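## Task

Using right_arm, lift the headset by its headband (cat ears count as headband; the thin side arms down to the ear cups do not) and keep it steady, with its lowest point roughly a hand's length or more above the table and no part of it beyond the table edge. The right gripper must be commanded fully closed with the headband pinched between its fingers, and those fingers may touch nothing but the headband. Apart from its own cable, and optionally left_arm, nothing may touch the headset; the cable's plug is treated as a separate object, the cable itself is not. left_arm must grip the cable firmly between its fingers (not at the very tips or edges) at a point below where the cable exits the ear cup. Between the ear cup and that grip the cable must be well off the table and touch only itself, the headset and the arms. If left_arm were taken away, no part of the headset may drop more than slightly. The cable's free end must not be left hanging below the table top, and if it ever dips well below the table top or goes well past the table edge, the task fails, whether held or not. Announce completion once all of this holds; apart from the requested hold, nothing may rely on the robot to stay in place at the end.

## Robot and tools

Robot: two arms, left_arm and right_arm, each with six joints and a parallel gripper. Cameras: cam_head_left, cam_head_right, cam_high, cam_low (504x504) and cam_left_wrist, cam_right_wrist (616x616 fisheye), returned in that order with every result.

Frame: one shared scene frame, metres. Origin on the table top midway between the arms, +z up, +x out over the table, left_arm on the +y side. The names left/right are arm names, not image sides. Printed hand positions may be somewhat wrong, more so at long reach. A gripper's fingers point along its own +z and close along its y; end_effector_position is the point between the pads, about 1 cm behind the tips.

Joint order in every row and every per-joint list: shoulder, elbow, waist, wrist pitch, wrist yaw, wrist roll. The elbow sign is flipped relative to the URDF everywhere you see or send it, so a stated URDF range of 0.000 to 3.142 for the elbow reads -3.142 to 0.000 in your numbers. Stated ranges (URDF signs): waist -2.618 to 3.054, shoulder 0.000 to 3.142, elbow 0.000 to 3.142, wrist pitch -1.571 to 1.571, wrist yaw -1.571 to 1.571, wrist roll -2.094 to 2.094. True ends may differ by up to 0.036 rad.

A row is 14 numbers, each in [-1, 1], always covering both arms: left_arm's 6 joint values then its opening, then right_arm's 6 joint values and opening. Joint values are offsets, scaled: 1.0 equals 1.202 rad for the waist, 1.258 shoulder, 1.238 elbow, 2.073 wrist pitch, 2.022 wrist yaw and wrist roll. Opening is absolute: +1 fully open, -1 closed.

execute_actions(actions): a list of actions; each action is a table of up to 15 rows, one row per 1/30 s control step, the last row repeated to fill 15 steps (0.5 s). Joint offsets are measured from the angles at the start of that action (for a call's first action, the last reported angles), not from the previous row. An action asking a joint more than 0.036 rad beyond its range is refused for both arms; if the first action is malformed or fails that test, nothing in the call runs. Joints asked past their real end stop there and the result reports "joint sent to its limit". An empty list just returns state and images.

move(target, speed, blocking): target is one 14-number row; its offsets count from the Joint positions in the latest result that shows them. All joints follow paths that finish together, lasting 0.5 to 10 s, so the hand traces a curve and ignores obstacles and the other arm. speed is the top rate in rad/s of the joint with farthest to travel, 0.01 to 2, default 0.5. Finger openings are applied at the start. The added "move:" line reports the ending (done, off_target, moving, held, fault), limits=held or limits=none, and each arm's joint furthest from target. With blocking=false you get a result after 0.5 s; no other motion command is accepted until a result shows the move ended, so call wait or stop. Faster moves and targets set deeper past a contact hit and press harder.

wait(seconds): 0 to 10; the arms keep their last command; a running move continues and the wait ends early when it finishes.
stop(): brakes a running move (needs room; fingers keep moving).
zoom_image(camera, region): region [x0, y0, x1, y1] in pixels of that camera's last image, at most 504 by 504.
finished_scene(scene): ends the current scene (give its number) after the last command is held; irreversible; the result tells whether the task succeeded and gives the next task. Replying without any tool call ends everything.

Results: a state line per arm with gripper position and quat_wxyz; Joint positions and Joint velocities per arm (joints in the order above, rad and rad/s, then pad gap in m, 0.094 when fully open); Joint targets (angles currently being driven toward, which can drift); grip_measured on the command scale. "joint command not followed" means a clearance check altered joint targets; the rest of the row still ran. FAULT and OVER-TEMPERATURE FAULT lines mean an arm was stopped; MOTOR HOT warns from 75 °C.

Motion limits: each step a joint's target stays within a lead of its measured angle (waist 0.202, shoulder 0.258, elbow 0.238, wrist pitch 0.573, wrist yaw and roll 0.522 rad), and targets that would move the hand over 70 mm are scaled back, so big changes take several actions and an unfinished one must be commanded again. Arms can sag under zero offsets: re-send offsets back to the wanted angles first, then zeros, pushing further if a joint lags.

Gripping: each gripper's reading may be off by about 1 mm. To hold, command about 0.03 below grip_measured (less for a lighter hold). Pads give roughly 50 to 62 N, less on very thin parts. For the headband hold the gripper must end commanded at -1.

Heat: holding loads warms motors; at 90 °C an arm is stopped 10 s, at 100 °C it goes limp and drops what it holds. Keep holds short.

Avoid: arms colliding or pressing each other, knocking anything off the table, dropping the headset, letting the cable end fall below the table top or beyond the edge, slams and hard pushes. Occasional brief tugs or pushes on objects may happen; keep grips secure.

Each tool is called after ">>>" as name(argument=value, ...) on one line, values as JSON.

## Session

>>> execute_actions(actions=[])

Scene clock: 0.00 s.
left_arm: end_effector_position=(+0.5554, +0.4082, +0.2959) grip_measured=+1.000 end_effector_quat_wxyz=(+0.655, -0.475, +0.531, -0.251) | right_arm: end_effector_position=(+0.5041, -0.0871, +0.3810) grip_measured=+1.000 end_effector_quat_wxyz=(+0.299, +0.214, +0.725, +0.583)
Joint names: [shoulder, elbow, waist, wrist pitch, wrist yaw, wrist roll]
Joint positions: left_arm=[ 1.85  -1.318 -0.005  0.515 -0.267 -1.101  0.094] | right_arm=[ 1.589 -1.492  0.311 -0.077 -0.614  1.284  0.094]
Joint velocities: left_arm=[-0.002  0.012 -0.002  0.022  0.022  0.051  0.   ] | right_arm=[-0.002 -0.002 -0.007 -0.022 -0.022  0.037  0.   ]
Joint targets: left_arm=[1.838 -1.330 -0.005 0.522 -0.267 -1.092] | right_arm=[1.575 -1.506 0.311 -0.064 -0.615 1.277]

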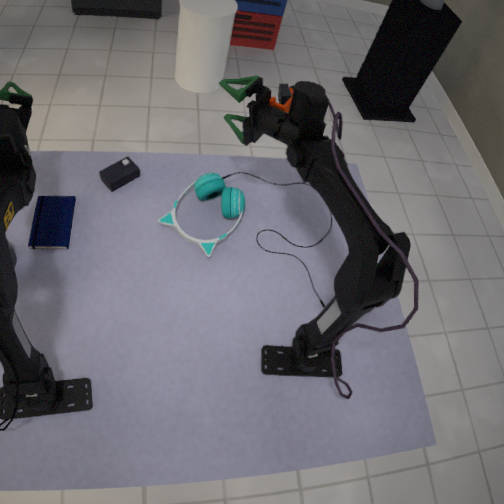

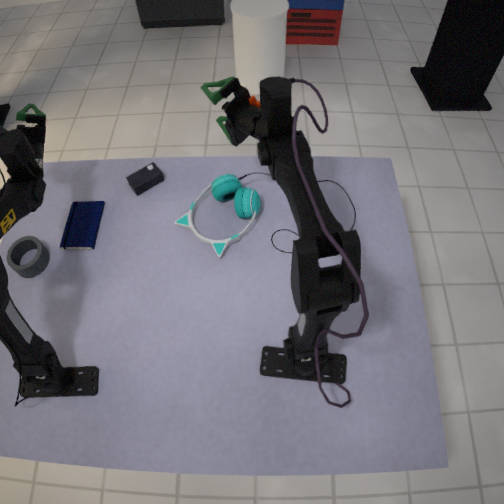

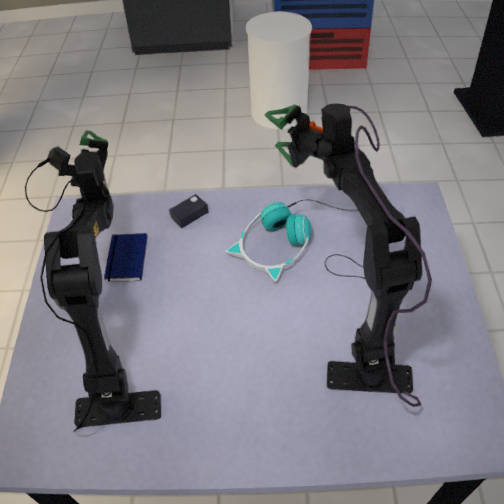

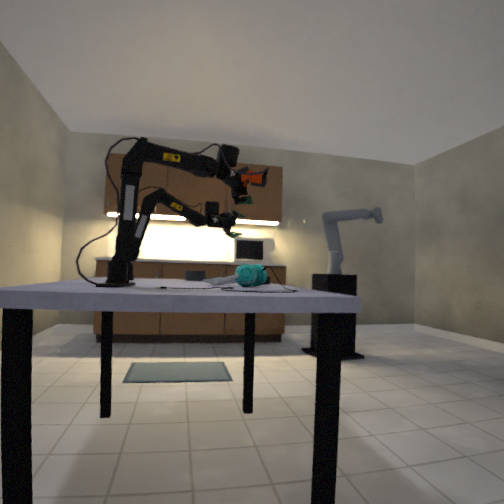

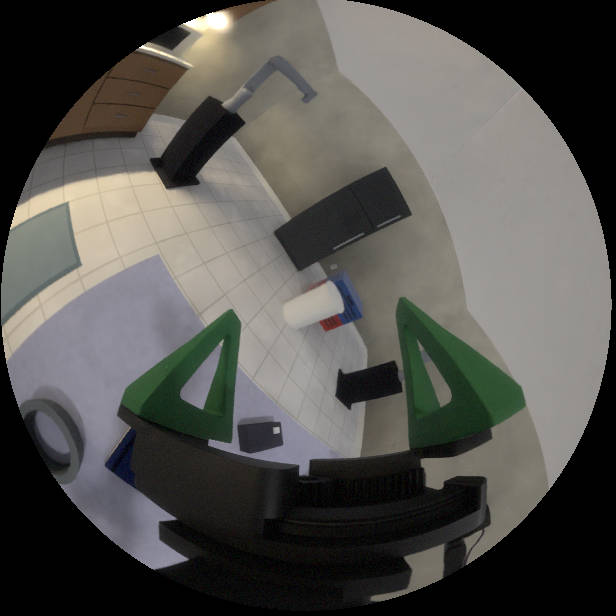

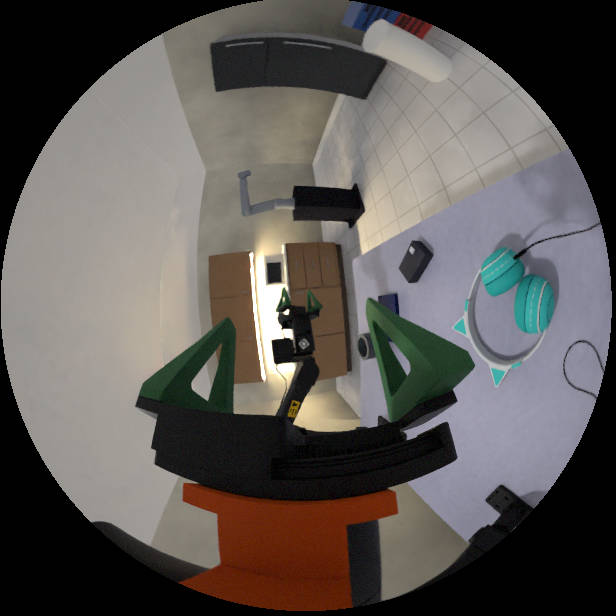

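>>> move(target=[0,0,0,0,0,0,1, 0.327,-0.087,0.3,-0.527,0.304,-0.635,1], speed=0.8)

Scene clock: 10.27 s.
left_arm: end_effector_position=(+0.5554, +0.4082, +0.2959) grip_measured=+1.000 end_effector_quat_wxyz=(+0.655, -0.476, +0.531, -0.251) | right_arm: end_effector_position=(+0.3608, -0.0858, +0.0607) grip_measured=+1.000 end_effector_quat_wxyz=(-0.015, -0.265, +0.964, +0.001)
Joint names: [shoulder, elbow, waist, wrist pitch, wrist yaw, wrist roll]
Joint positions: left_arm=[ 1.85  -1.318 -0.005  0.515 -0.267 -1.102  0.094] | right_arm=[ 2.004 -1.567  0.667 -1.163 -0.01   0.007  0.094]
Joint velocities: left_arm=[-0.022  0.017  0.012 -0.051  0.007 -0.081  0.   ] | right_arm=[-0.012  0.007 -0.002  0.095  0.007 -0.007  0.   ]
Joint targets: left_arm=[1.850 -1.318 -0.005 0.515 -0.267 -1.101] | right_arm=[2.001 -1.600 0.672 -1.170 0.000 -0.000]
move: off_target (right_arm); limits=none; left_arm: farthest joint: the wrist roll, 0.001 radians from its target (0.000 radians at the start); right_arm: farthest joint: the elbow, 0.033 radians from its target (0.108 radians at the start)

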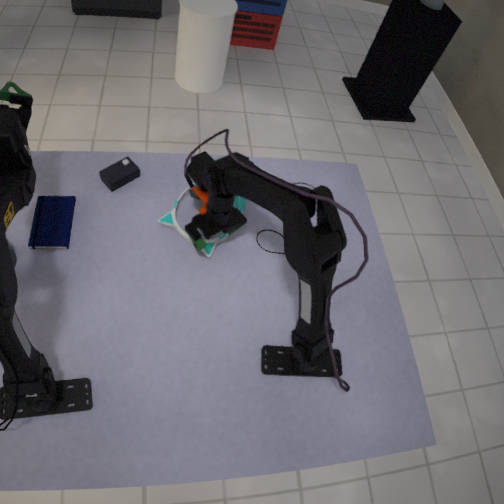

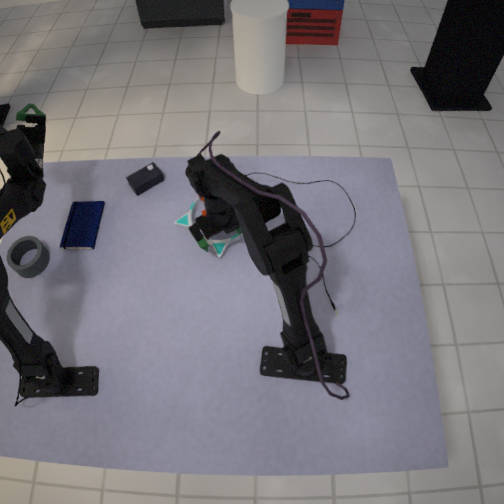

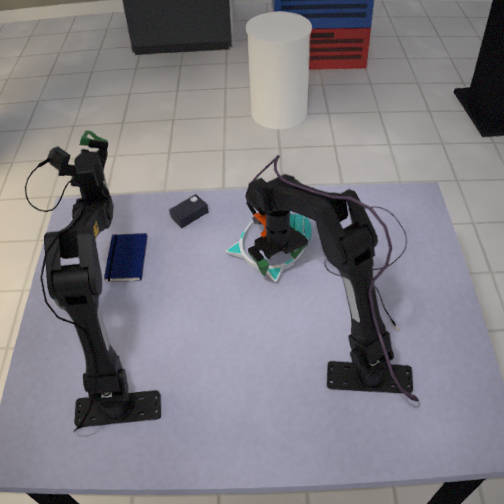

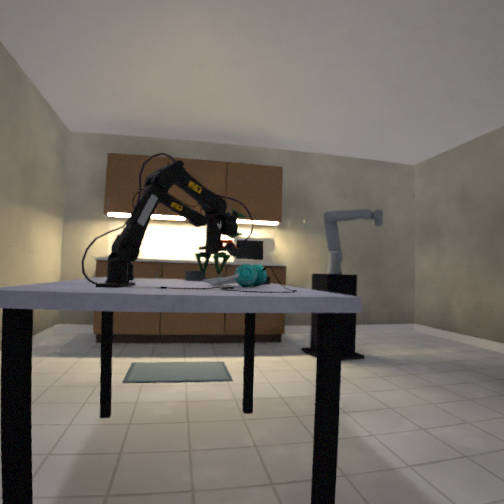

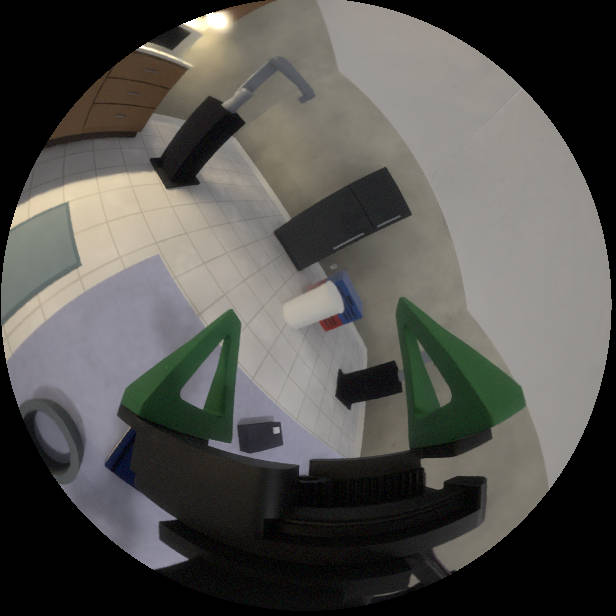

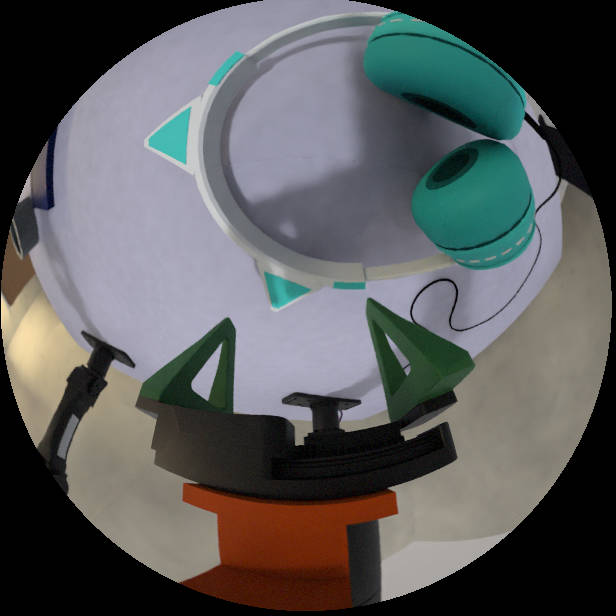

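>>> move(target=[0,0,0,0,0,0,1, 0.06,-0.15,0.11,-0.05,0,0.2,1])

Scene clock: 14.43 s.
left_arm: end_effector_position=(+0.5554, +0.4082, +0.2959) grip_measured=+1.000 end_effector_quat_wxyz=(+0.655, -0.476, +0.531, -0.252) | right_arm: end_effector_position=(+0.3475, -0.0366, +0.0735) grip_measured=+1.000 end_effector_quat_wxyz=(-0.019, -0.133, +0.991, -0.006)
Joint names: [shoulder, elbow, waist, wrist pitch, wrist yaw, wrist roll]
Joint positions: left_arm=[ 1.85  -1.318 -0.005  0.515 -0.267 -1.102  0.094] | right_arm=[ 2.075 -1.724  0.794 -1.258 -0.01   0.404  0.094]
Joint velocities: left_arm=[ 0.002 -0.012 -0.007  0.022 -0.022 -0.007  0.   ] | right_arm=[ 0.002 -0.002  0.007 -0.022  0.081  0.066  0.   ]
Joint targets: left_arm=[1.850 -1.318 -0.005 0.515 -0.267 -1.101] | right_arm=[2.079 -1.753 0.799 -1.267 -0.010 0.411]
move: off_target (right_arm); limits=none; left_arm: farthest joint: the waist, 0.000 radians from its target (0.000 radians at the start); right_arm: farthest joint: the elbow, 0.029 radians from its target (0.186 radians at the start)

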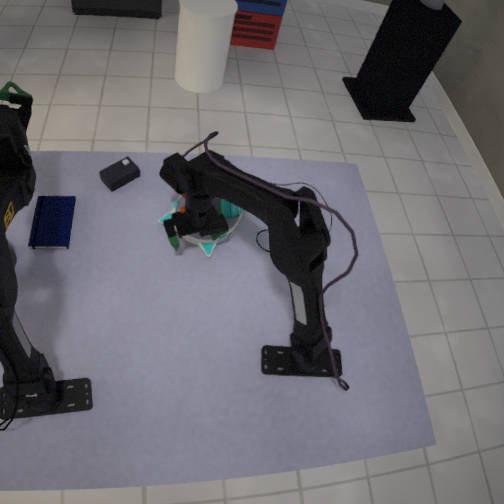

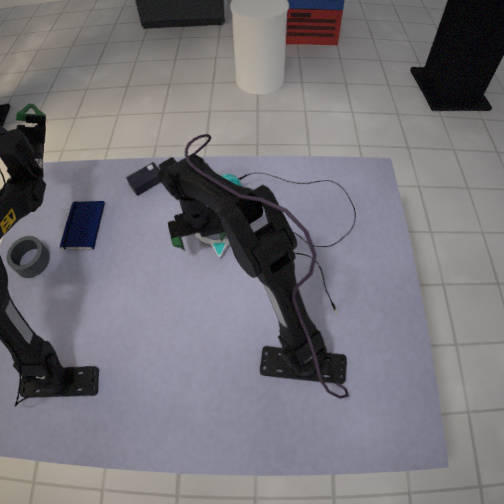

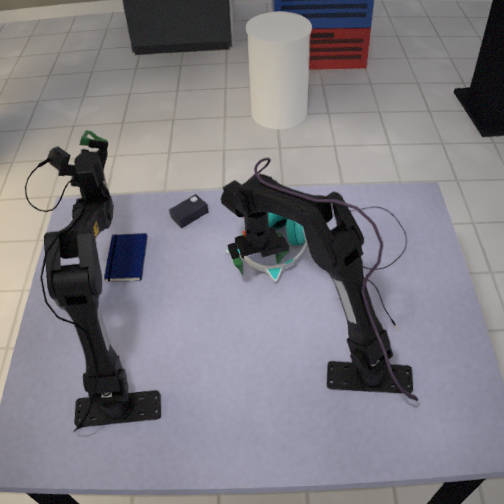

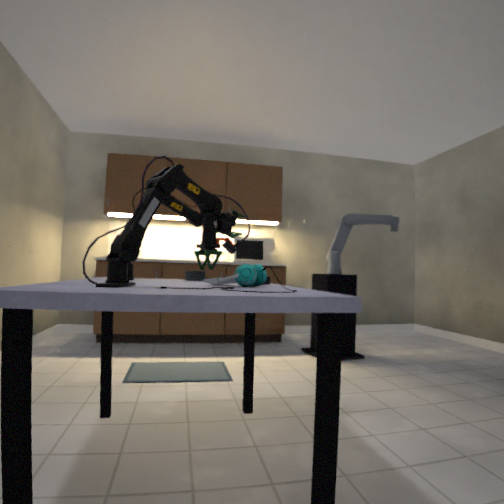

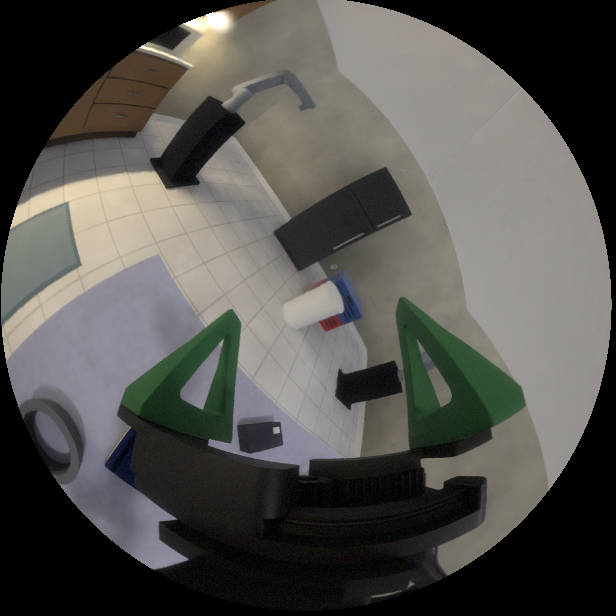

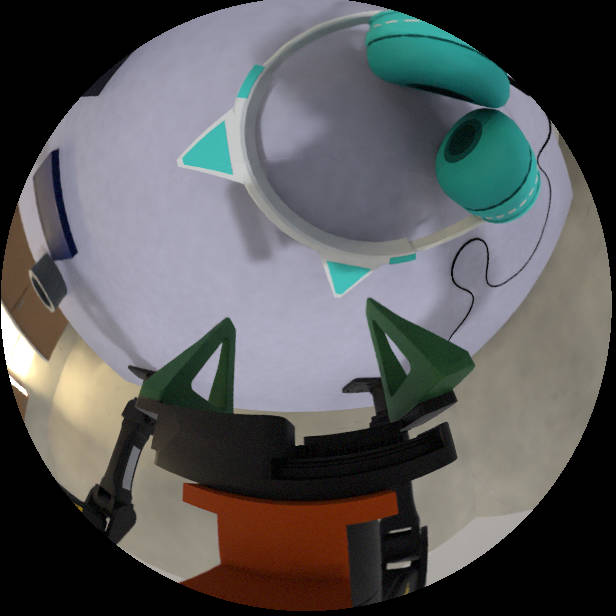

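>>> move(target=[0,0,0,0,0,0,1, 0.1,-0.2,-0.05,-0.05,0,-0.25,1])

Scene clock: 20.70 s.
left_arm: end_effector_position=(+0.5554, +0.4082, +0.2959) grip_measured=+1.000 end_effector_quat_wxyz=(+0.655, -0.476, +0.531, -0.252) | right_arm: end_effector_position=(+0.3831, -0.0360, +0.0796) grip_measured=+1.000 end_effector_quat_wxyz=(-0.021, -0.349, +0.937, -0.000)
Joint names: [shoulder, elbow, waist, wrist pitch, wrist yaw, wrist roll]
Joint positions: left_arm=[ 1.85  -1.318 -0.005  0.515 -0.267 -1.102  0.094] | right_arm=[ 2.2   -1.943  0.742 -1.355 -0.01  -0.095  0.094]
Joint velocities: left_arm=[-0.007 -0.002 -0.012  0.066  0.022 -0.037  0.   ] | right_arm=[-0.012  0.017 -0.002 -0.022 -0.037 -0.007  0.   ]
Joint targets: left_arm=[1.850 -1.318 -0.005 0.515 -0.267 -1.102] | right_arm=[2.201 -1.972 0.733 -1.362 -0.010 -0.101]
move: off_target (right_arm); limits=none; left_arm: farthest joint: the waist, 0.000 radians from its target (0.000 radians at the start); right_arm: farthest joint: the elbow, 0.029 radians from its target (0.247 radians at the start)

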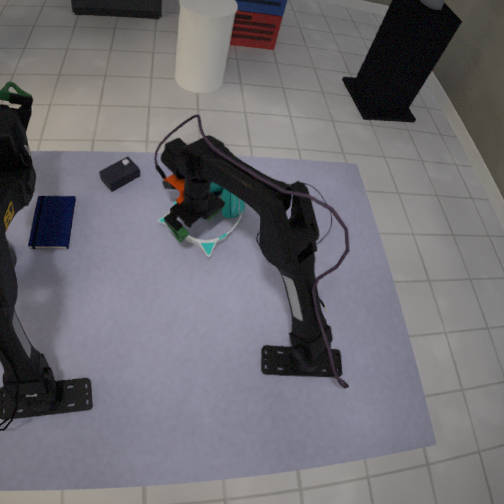

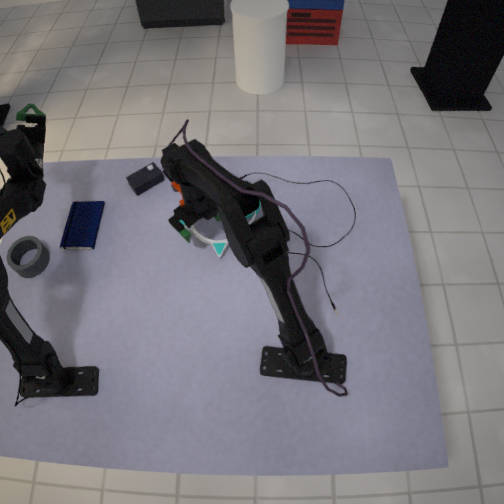

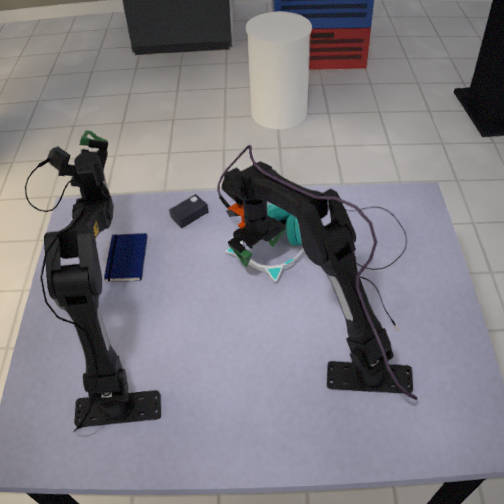

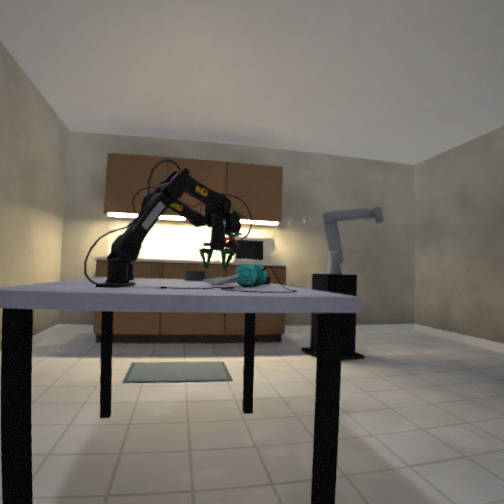

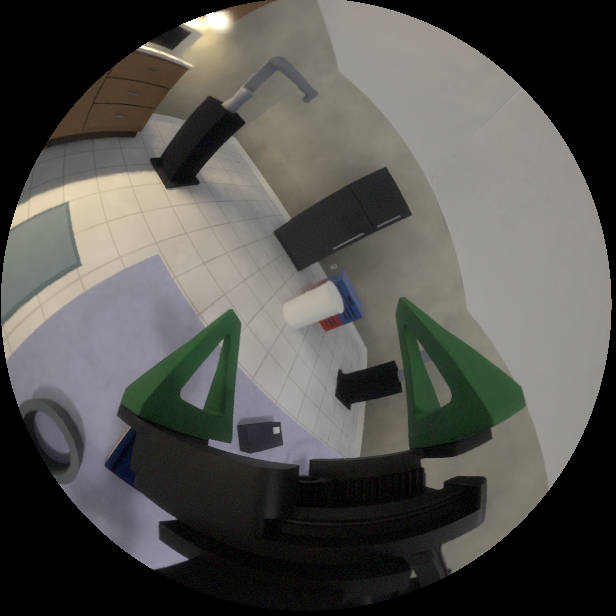

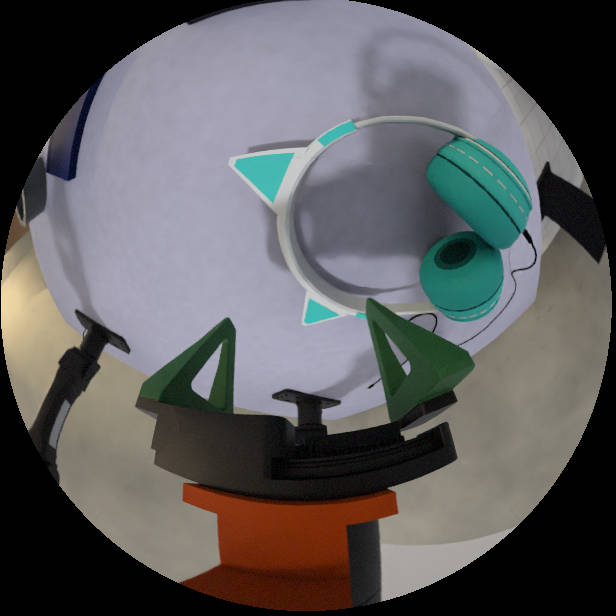

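>>> move(target=[0,0,0,0,0,0,1, 0.13,-0.1,0,0.03,0,-0.03,1], speed=0.2)

Scene clock: 24.33 s.
left_arm: end_effector_position=(+0.5554, +0.4082, +0.2959) grip_measured=+1.000 end_effector_quat_wxyz=(+0.655, -0.476, +0.530, -0.252) | right_arm: end_effector_position=(+0.4042, -0.0210, +0.0319) grip_measured=+1.000 end_effector_quat_wxyz=(-0.034, -0.374, +0.927, -0.003)
Joint names: [shoulder, elbow, waist, wrist pitch, wrist yaw, wrist roll]
Joint positions: left_arm=[ 1.85  -1.318 -0.005  0.515 -0.267 -1.103  0.094] | right_arm=[ 2.368 -2.036  0.742 -1.306 -0.01  -0.148  0.094]
Joint velocities: left_arm=[-0.007  0.002  0.007 -0.037 -0.022 -0.022  0.   ] | right_arm=[ 0.002  0.017 -0.002  0.037 -0.037 -0.022  0.   ]
Joint targets: left_arm=[1.850 -1.318 -0.005 0.515 -0.267 -1.102] | right_arm=[2.363 -2.067 0.742 -1.293 -0.010 -0.155]
move: off_target (right_arm); limits=none; left_arm: farthest joint: the wrist roll, 0.001 radians from its target (0.000 radians at the start); right_arm: farthest joint: the elbow, 0.031 radians from its target (0.124 radians at the start)

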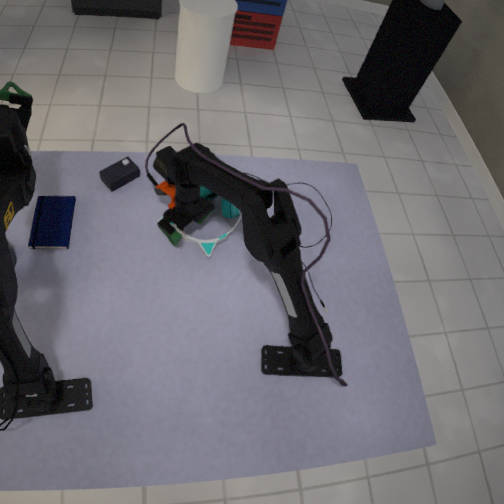

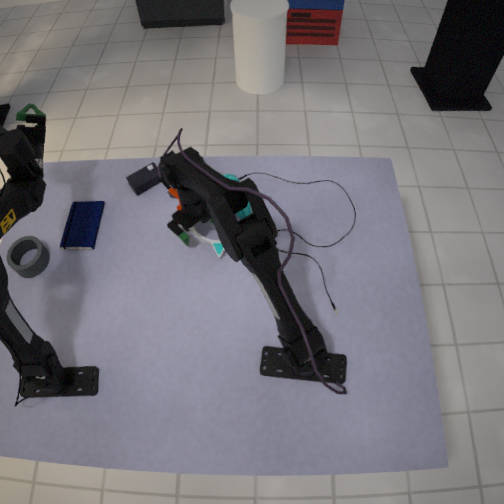

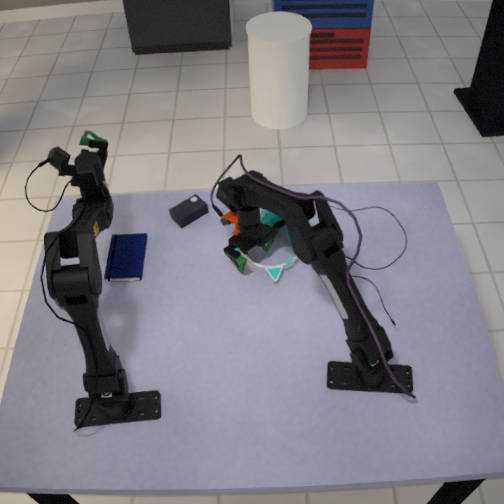

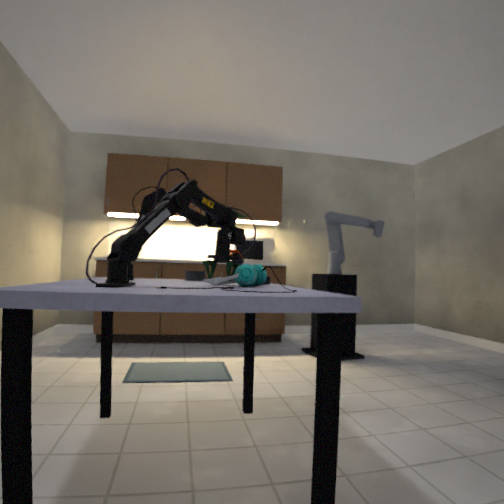

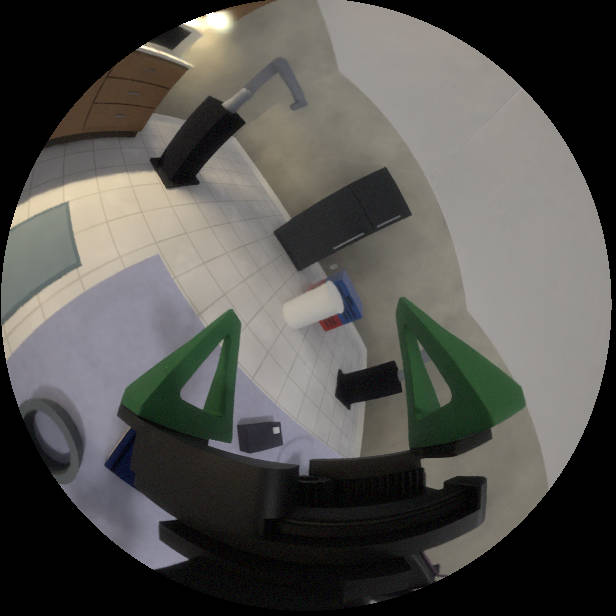

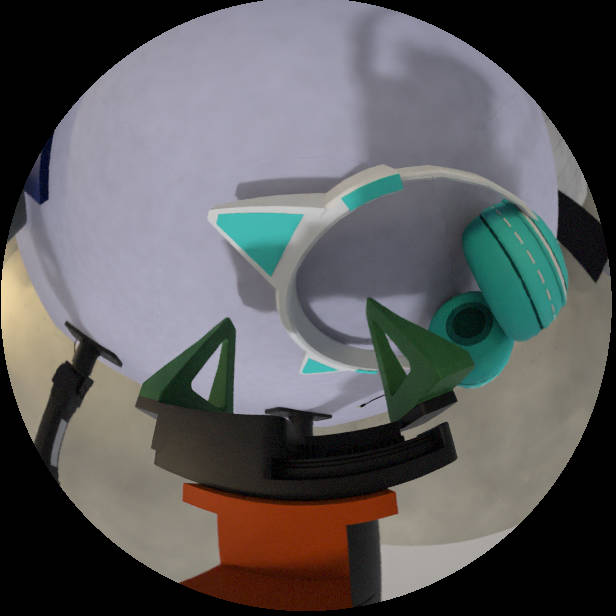

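>>> move(target=[0,0,0,0,0,0,1, 0.024,-0.025,0,0,0,0,1], speed=0.1)

>>> move(target=[0,0,0,0,0,0,1, 0,-0.025,0,0,0,0,-1])

>>> move(target=[0,0,0,0,0,0,1, -0.4,0,0,-0.1,0,0,-1], speed=0.25)

Scene clock: 28.60 s.
left_arm: end_effector_position=(+0.5554, +0.4082, +0.2959) grip_measured=+1.000 end_effector_quat_wxyz=(+0.655, -0.476, +0.530, -0.252) | right_arm: end_effector_position=(+0.4018, -0.0227, +0.0180) grip_measured=+1.000 end_effector_quat_wxyz=(-0.050, -0.374, +0.926, -0.007)
Joint names: [shoulder, elbow, waist, wrist pitch, wrist yaw, wrist roll]
Joint positions: left_arm=[ 1.85  -1.318 -0.005  0.515 -0.267 -1.103  0.094] | right_arm=[ 2.401 -2.036  0.742 -1.306 -0.01  -0.149  0.094]
Joint velocities: left_arm=[ 0.042  0.012 -0.007  0.066 -0.022 -0.007  0.   ] | right_arm=[ 0.002 -0.017  0.012  0.066 -0.066  0.037  0.   ]
Joint targets: left_arm=[1.850 -1.318 -0.005 0.515 -0.267 -1.103] | right_arm=[2.398 -2.067 0.742 -1.306 -0.010 -0.148]
move: off_target (right_arm); limits=none; left_arm: farthest joint: the waist, 0.000 radians from its target (0.000 radians at the start); right_arm: farthest joint: the elbow, 0.031 radians from its target (0.031 radians at the start)

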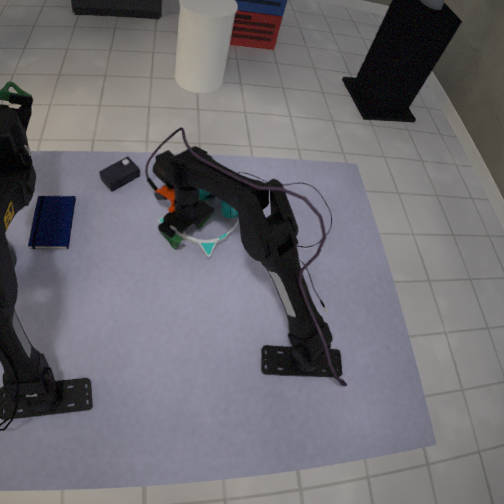

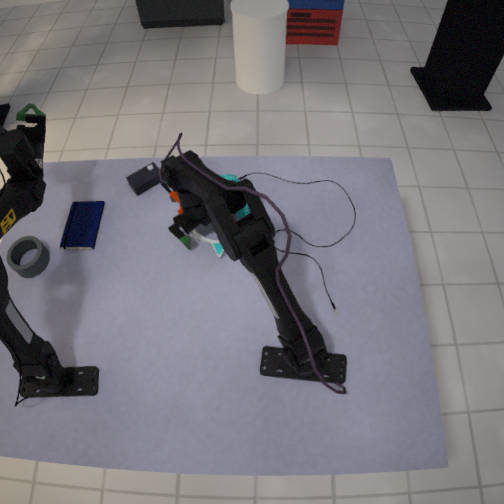

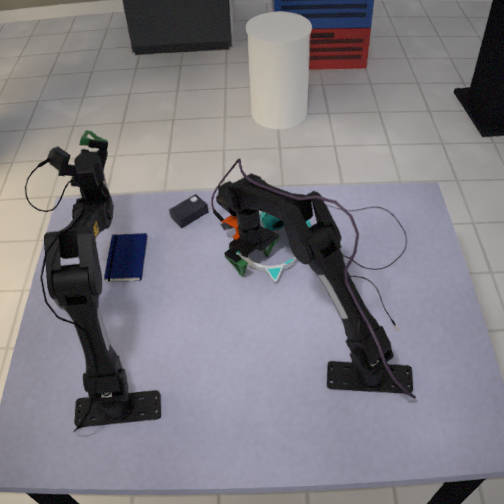

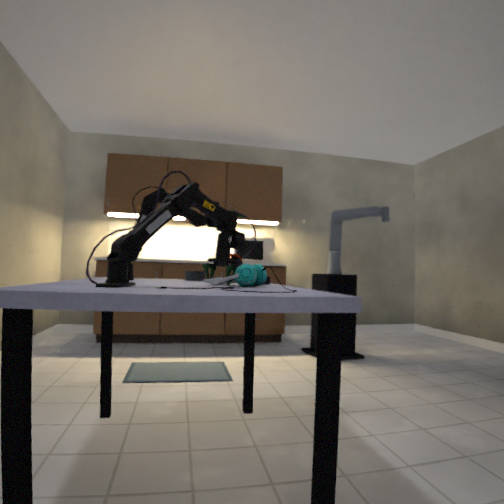

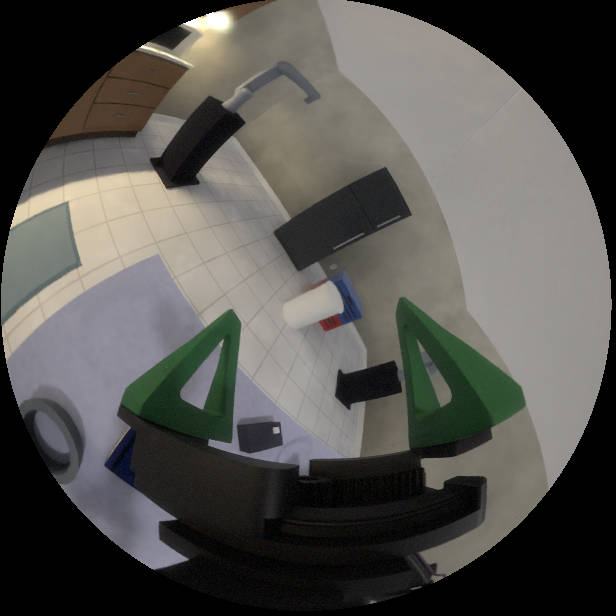

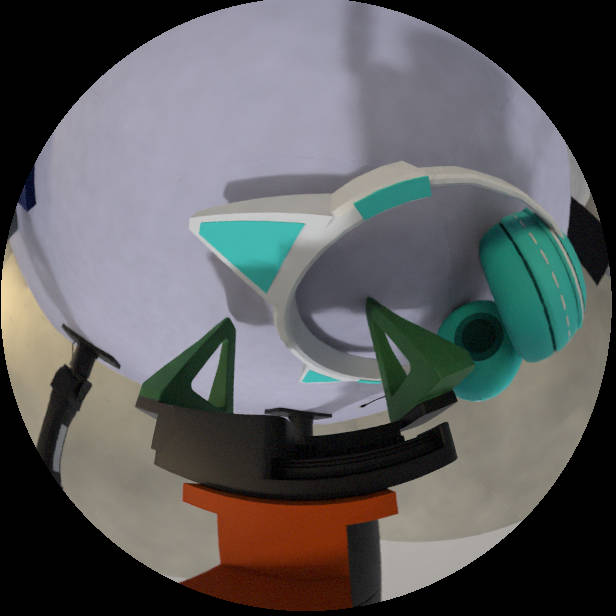

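Scene clock: 29.30 s.
left_arm: end_effector_position=(+0.5554, +0.4082, +0.2959) grip_measured=+1.000 end_effector_quat_wxyz=(+0.655, -0.476, +0.530, -0.252) | right_arm: end_effector_position=(+0.4052, -0.0234, +0.0209) grip_measured=-0.801 end_effector_quat_wxyz=(-0.044, -0.376, +0.926, -0.016)
Joint names: [shoulder, elbow, waist, wrist pitch, wrist yaw, wrist roll]
Joint positions: left_arm=[ 1.85  -1.318 -0.005  0.515 -0.267 -1.104  0.094] | right_arm=[ 2.401 -2.048  0.744 -1.31   0.01  -0.15   0.009]
Joint velocities: left_arm=[ 0.007  0.002 -0.007 -0.051 -0.022  0.007  0.   ] | right_arm=[-0.007  0.012 -0.002 -0.051 -0.007 -0.022 -0.001]
Joint targets: left_arm=[1.850 -1.318 -0.005 0.515 -0.267 -1.103] | right_arm=[2.401 -2.067 0.742 -1.306 -0.010 -0.149]
move: done; limits=none; left_arm: farthest joint: the wrist roll, 0.001 radians from its target (0.000 radians at the start); right_arm: farthest joint: the wrist yaw, 0.020 radians from its target (0.000 radians at the start)

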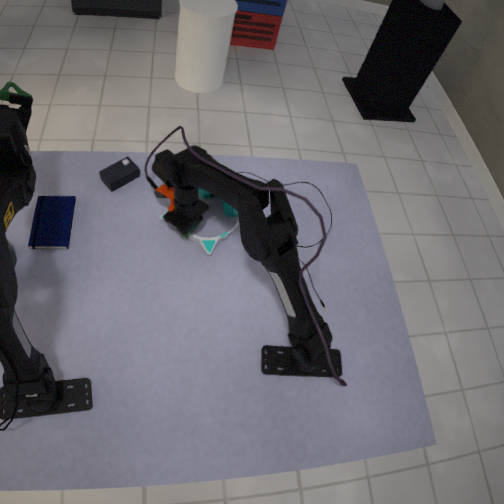

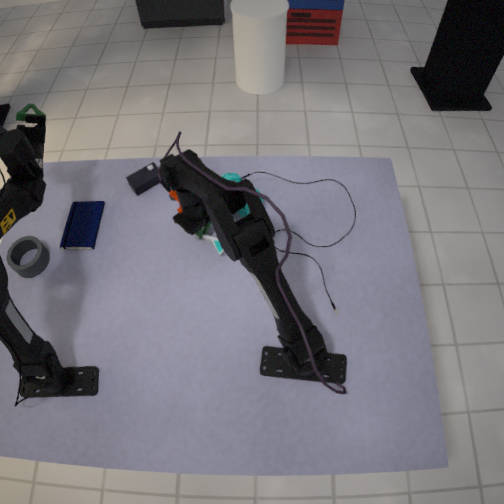

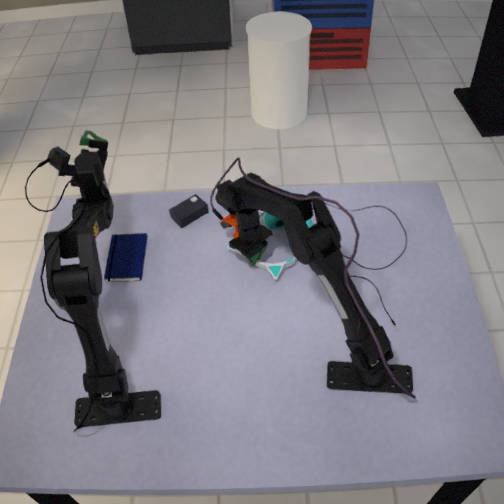

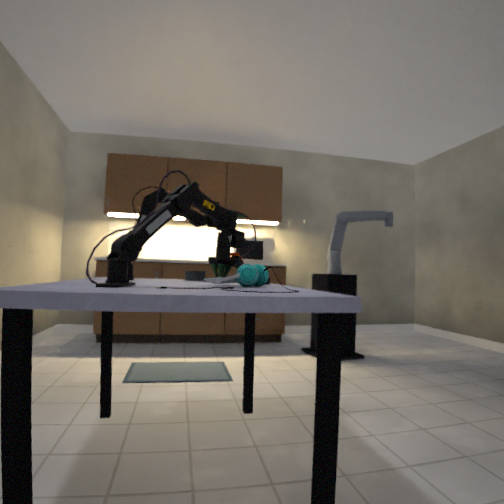

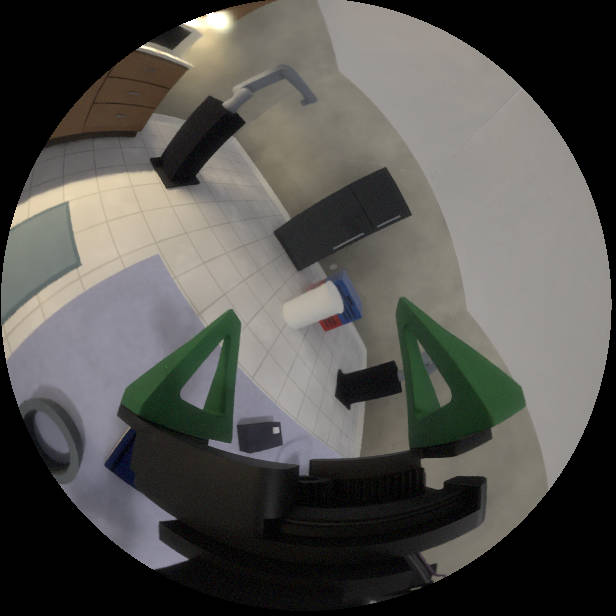

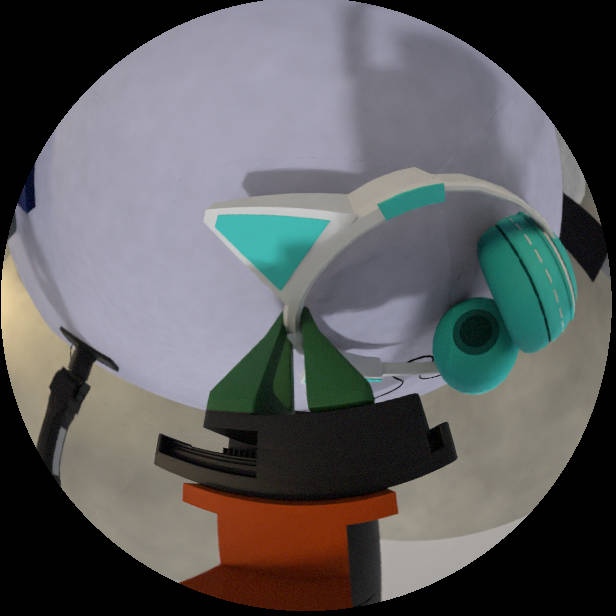

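Scene clock: 31.90 s.
left_arm: end_effector_position=(+0.5554, +0.4082, +0.2959) grip_measured=+1.000 end_effector_quat_wxyz=(+0.655, -0.476, +0.530, -0.252) | right_arm: end_effector_position=(+0.3579, -0.0516, +0.2063) grip_measured=-0.825 end_effector_quat_wxyz=(+0.071, -0.376, +0.924, +0.025)
Joint names: [shoulder, elbow, waist, wrist pitch, wrist yaw, wrist roll]
Joint positions: left_arm=[ 1.85  -1.318 -0.005  0.515 -0.267 -1.104  0.094] | right_arm=[ 1.934 -2.044  0.744 -1.531 -0.016 -0.15   0.008]
Joint velocities: left_arm=[-0.007  0.002  0.007  0.007 -0.007 -0.066  0.   ] | right_arm=[ 0.002 -0.002 -0.012  0.022  0.022  0.051 -0.001]
Joint targets: left_arm=[1.850 -1.318 -0.005 0.515 -0.267 -1.104] | right_arm=[1.898 -2.048 0.744 -1.517 0.010 -0.150]
move: off_target (right_arm); limits=none; left_arm: farthest joint: the waist, 0.000 radians from its target (0.000 radians at the start); right_arm: farthest joint: the shoulder, 0.036 radians from its target (0.503 radians at the start)

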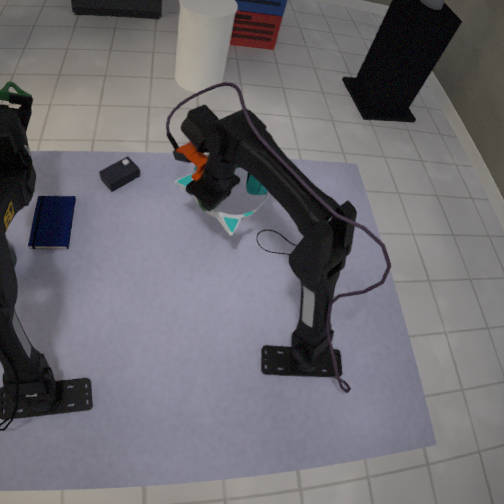

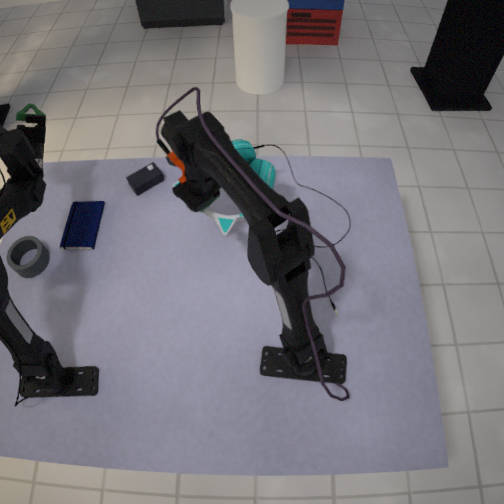

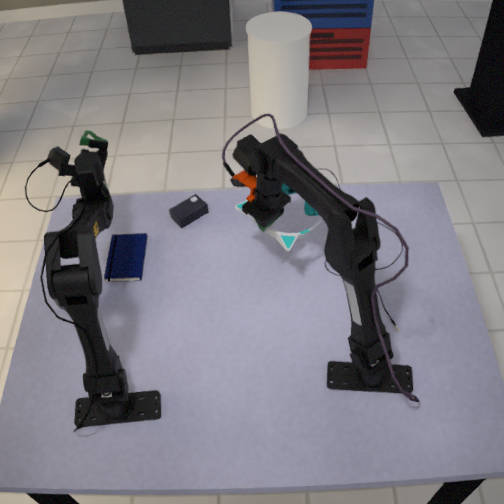

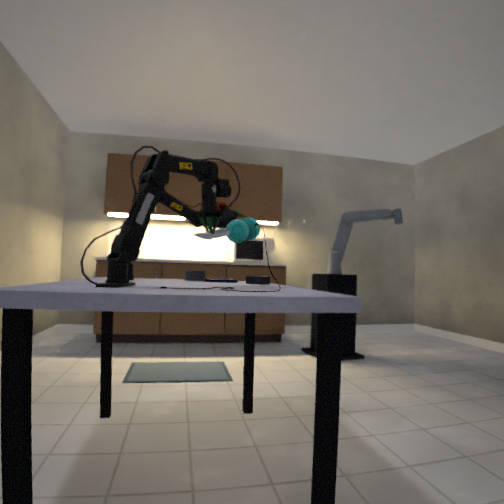

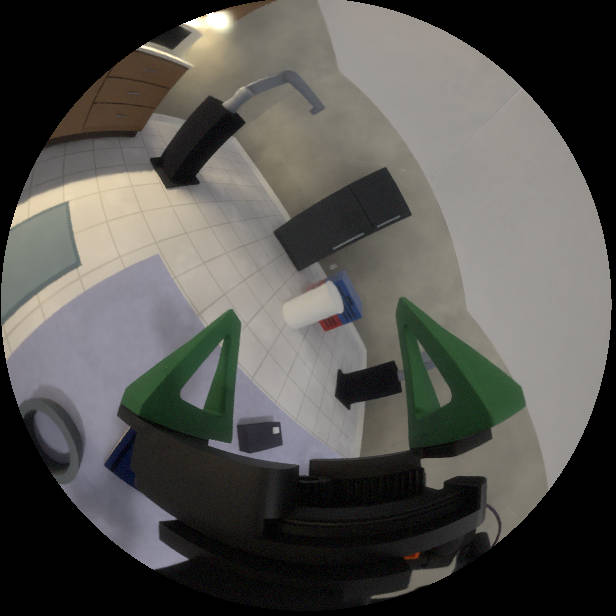

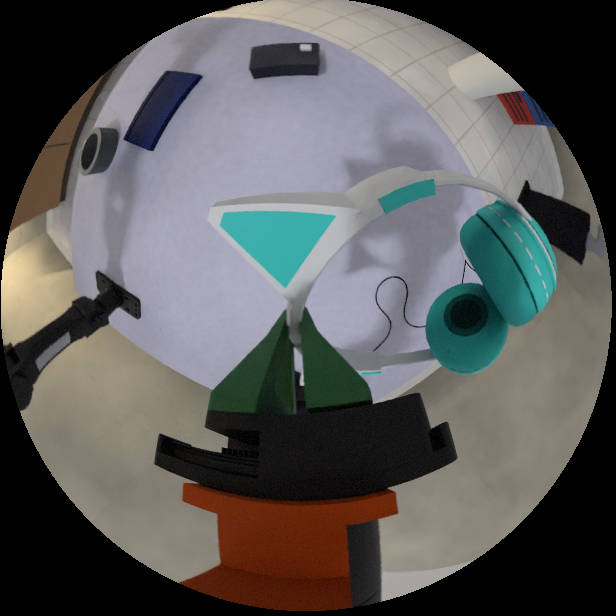

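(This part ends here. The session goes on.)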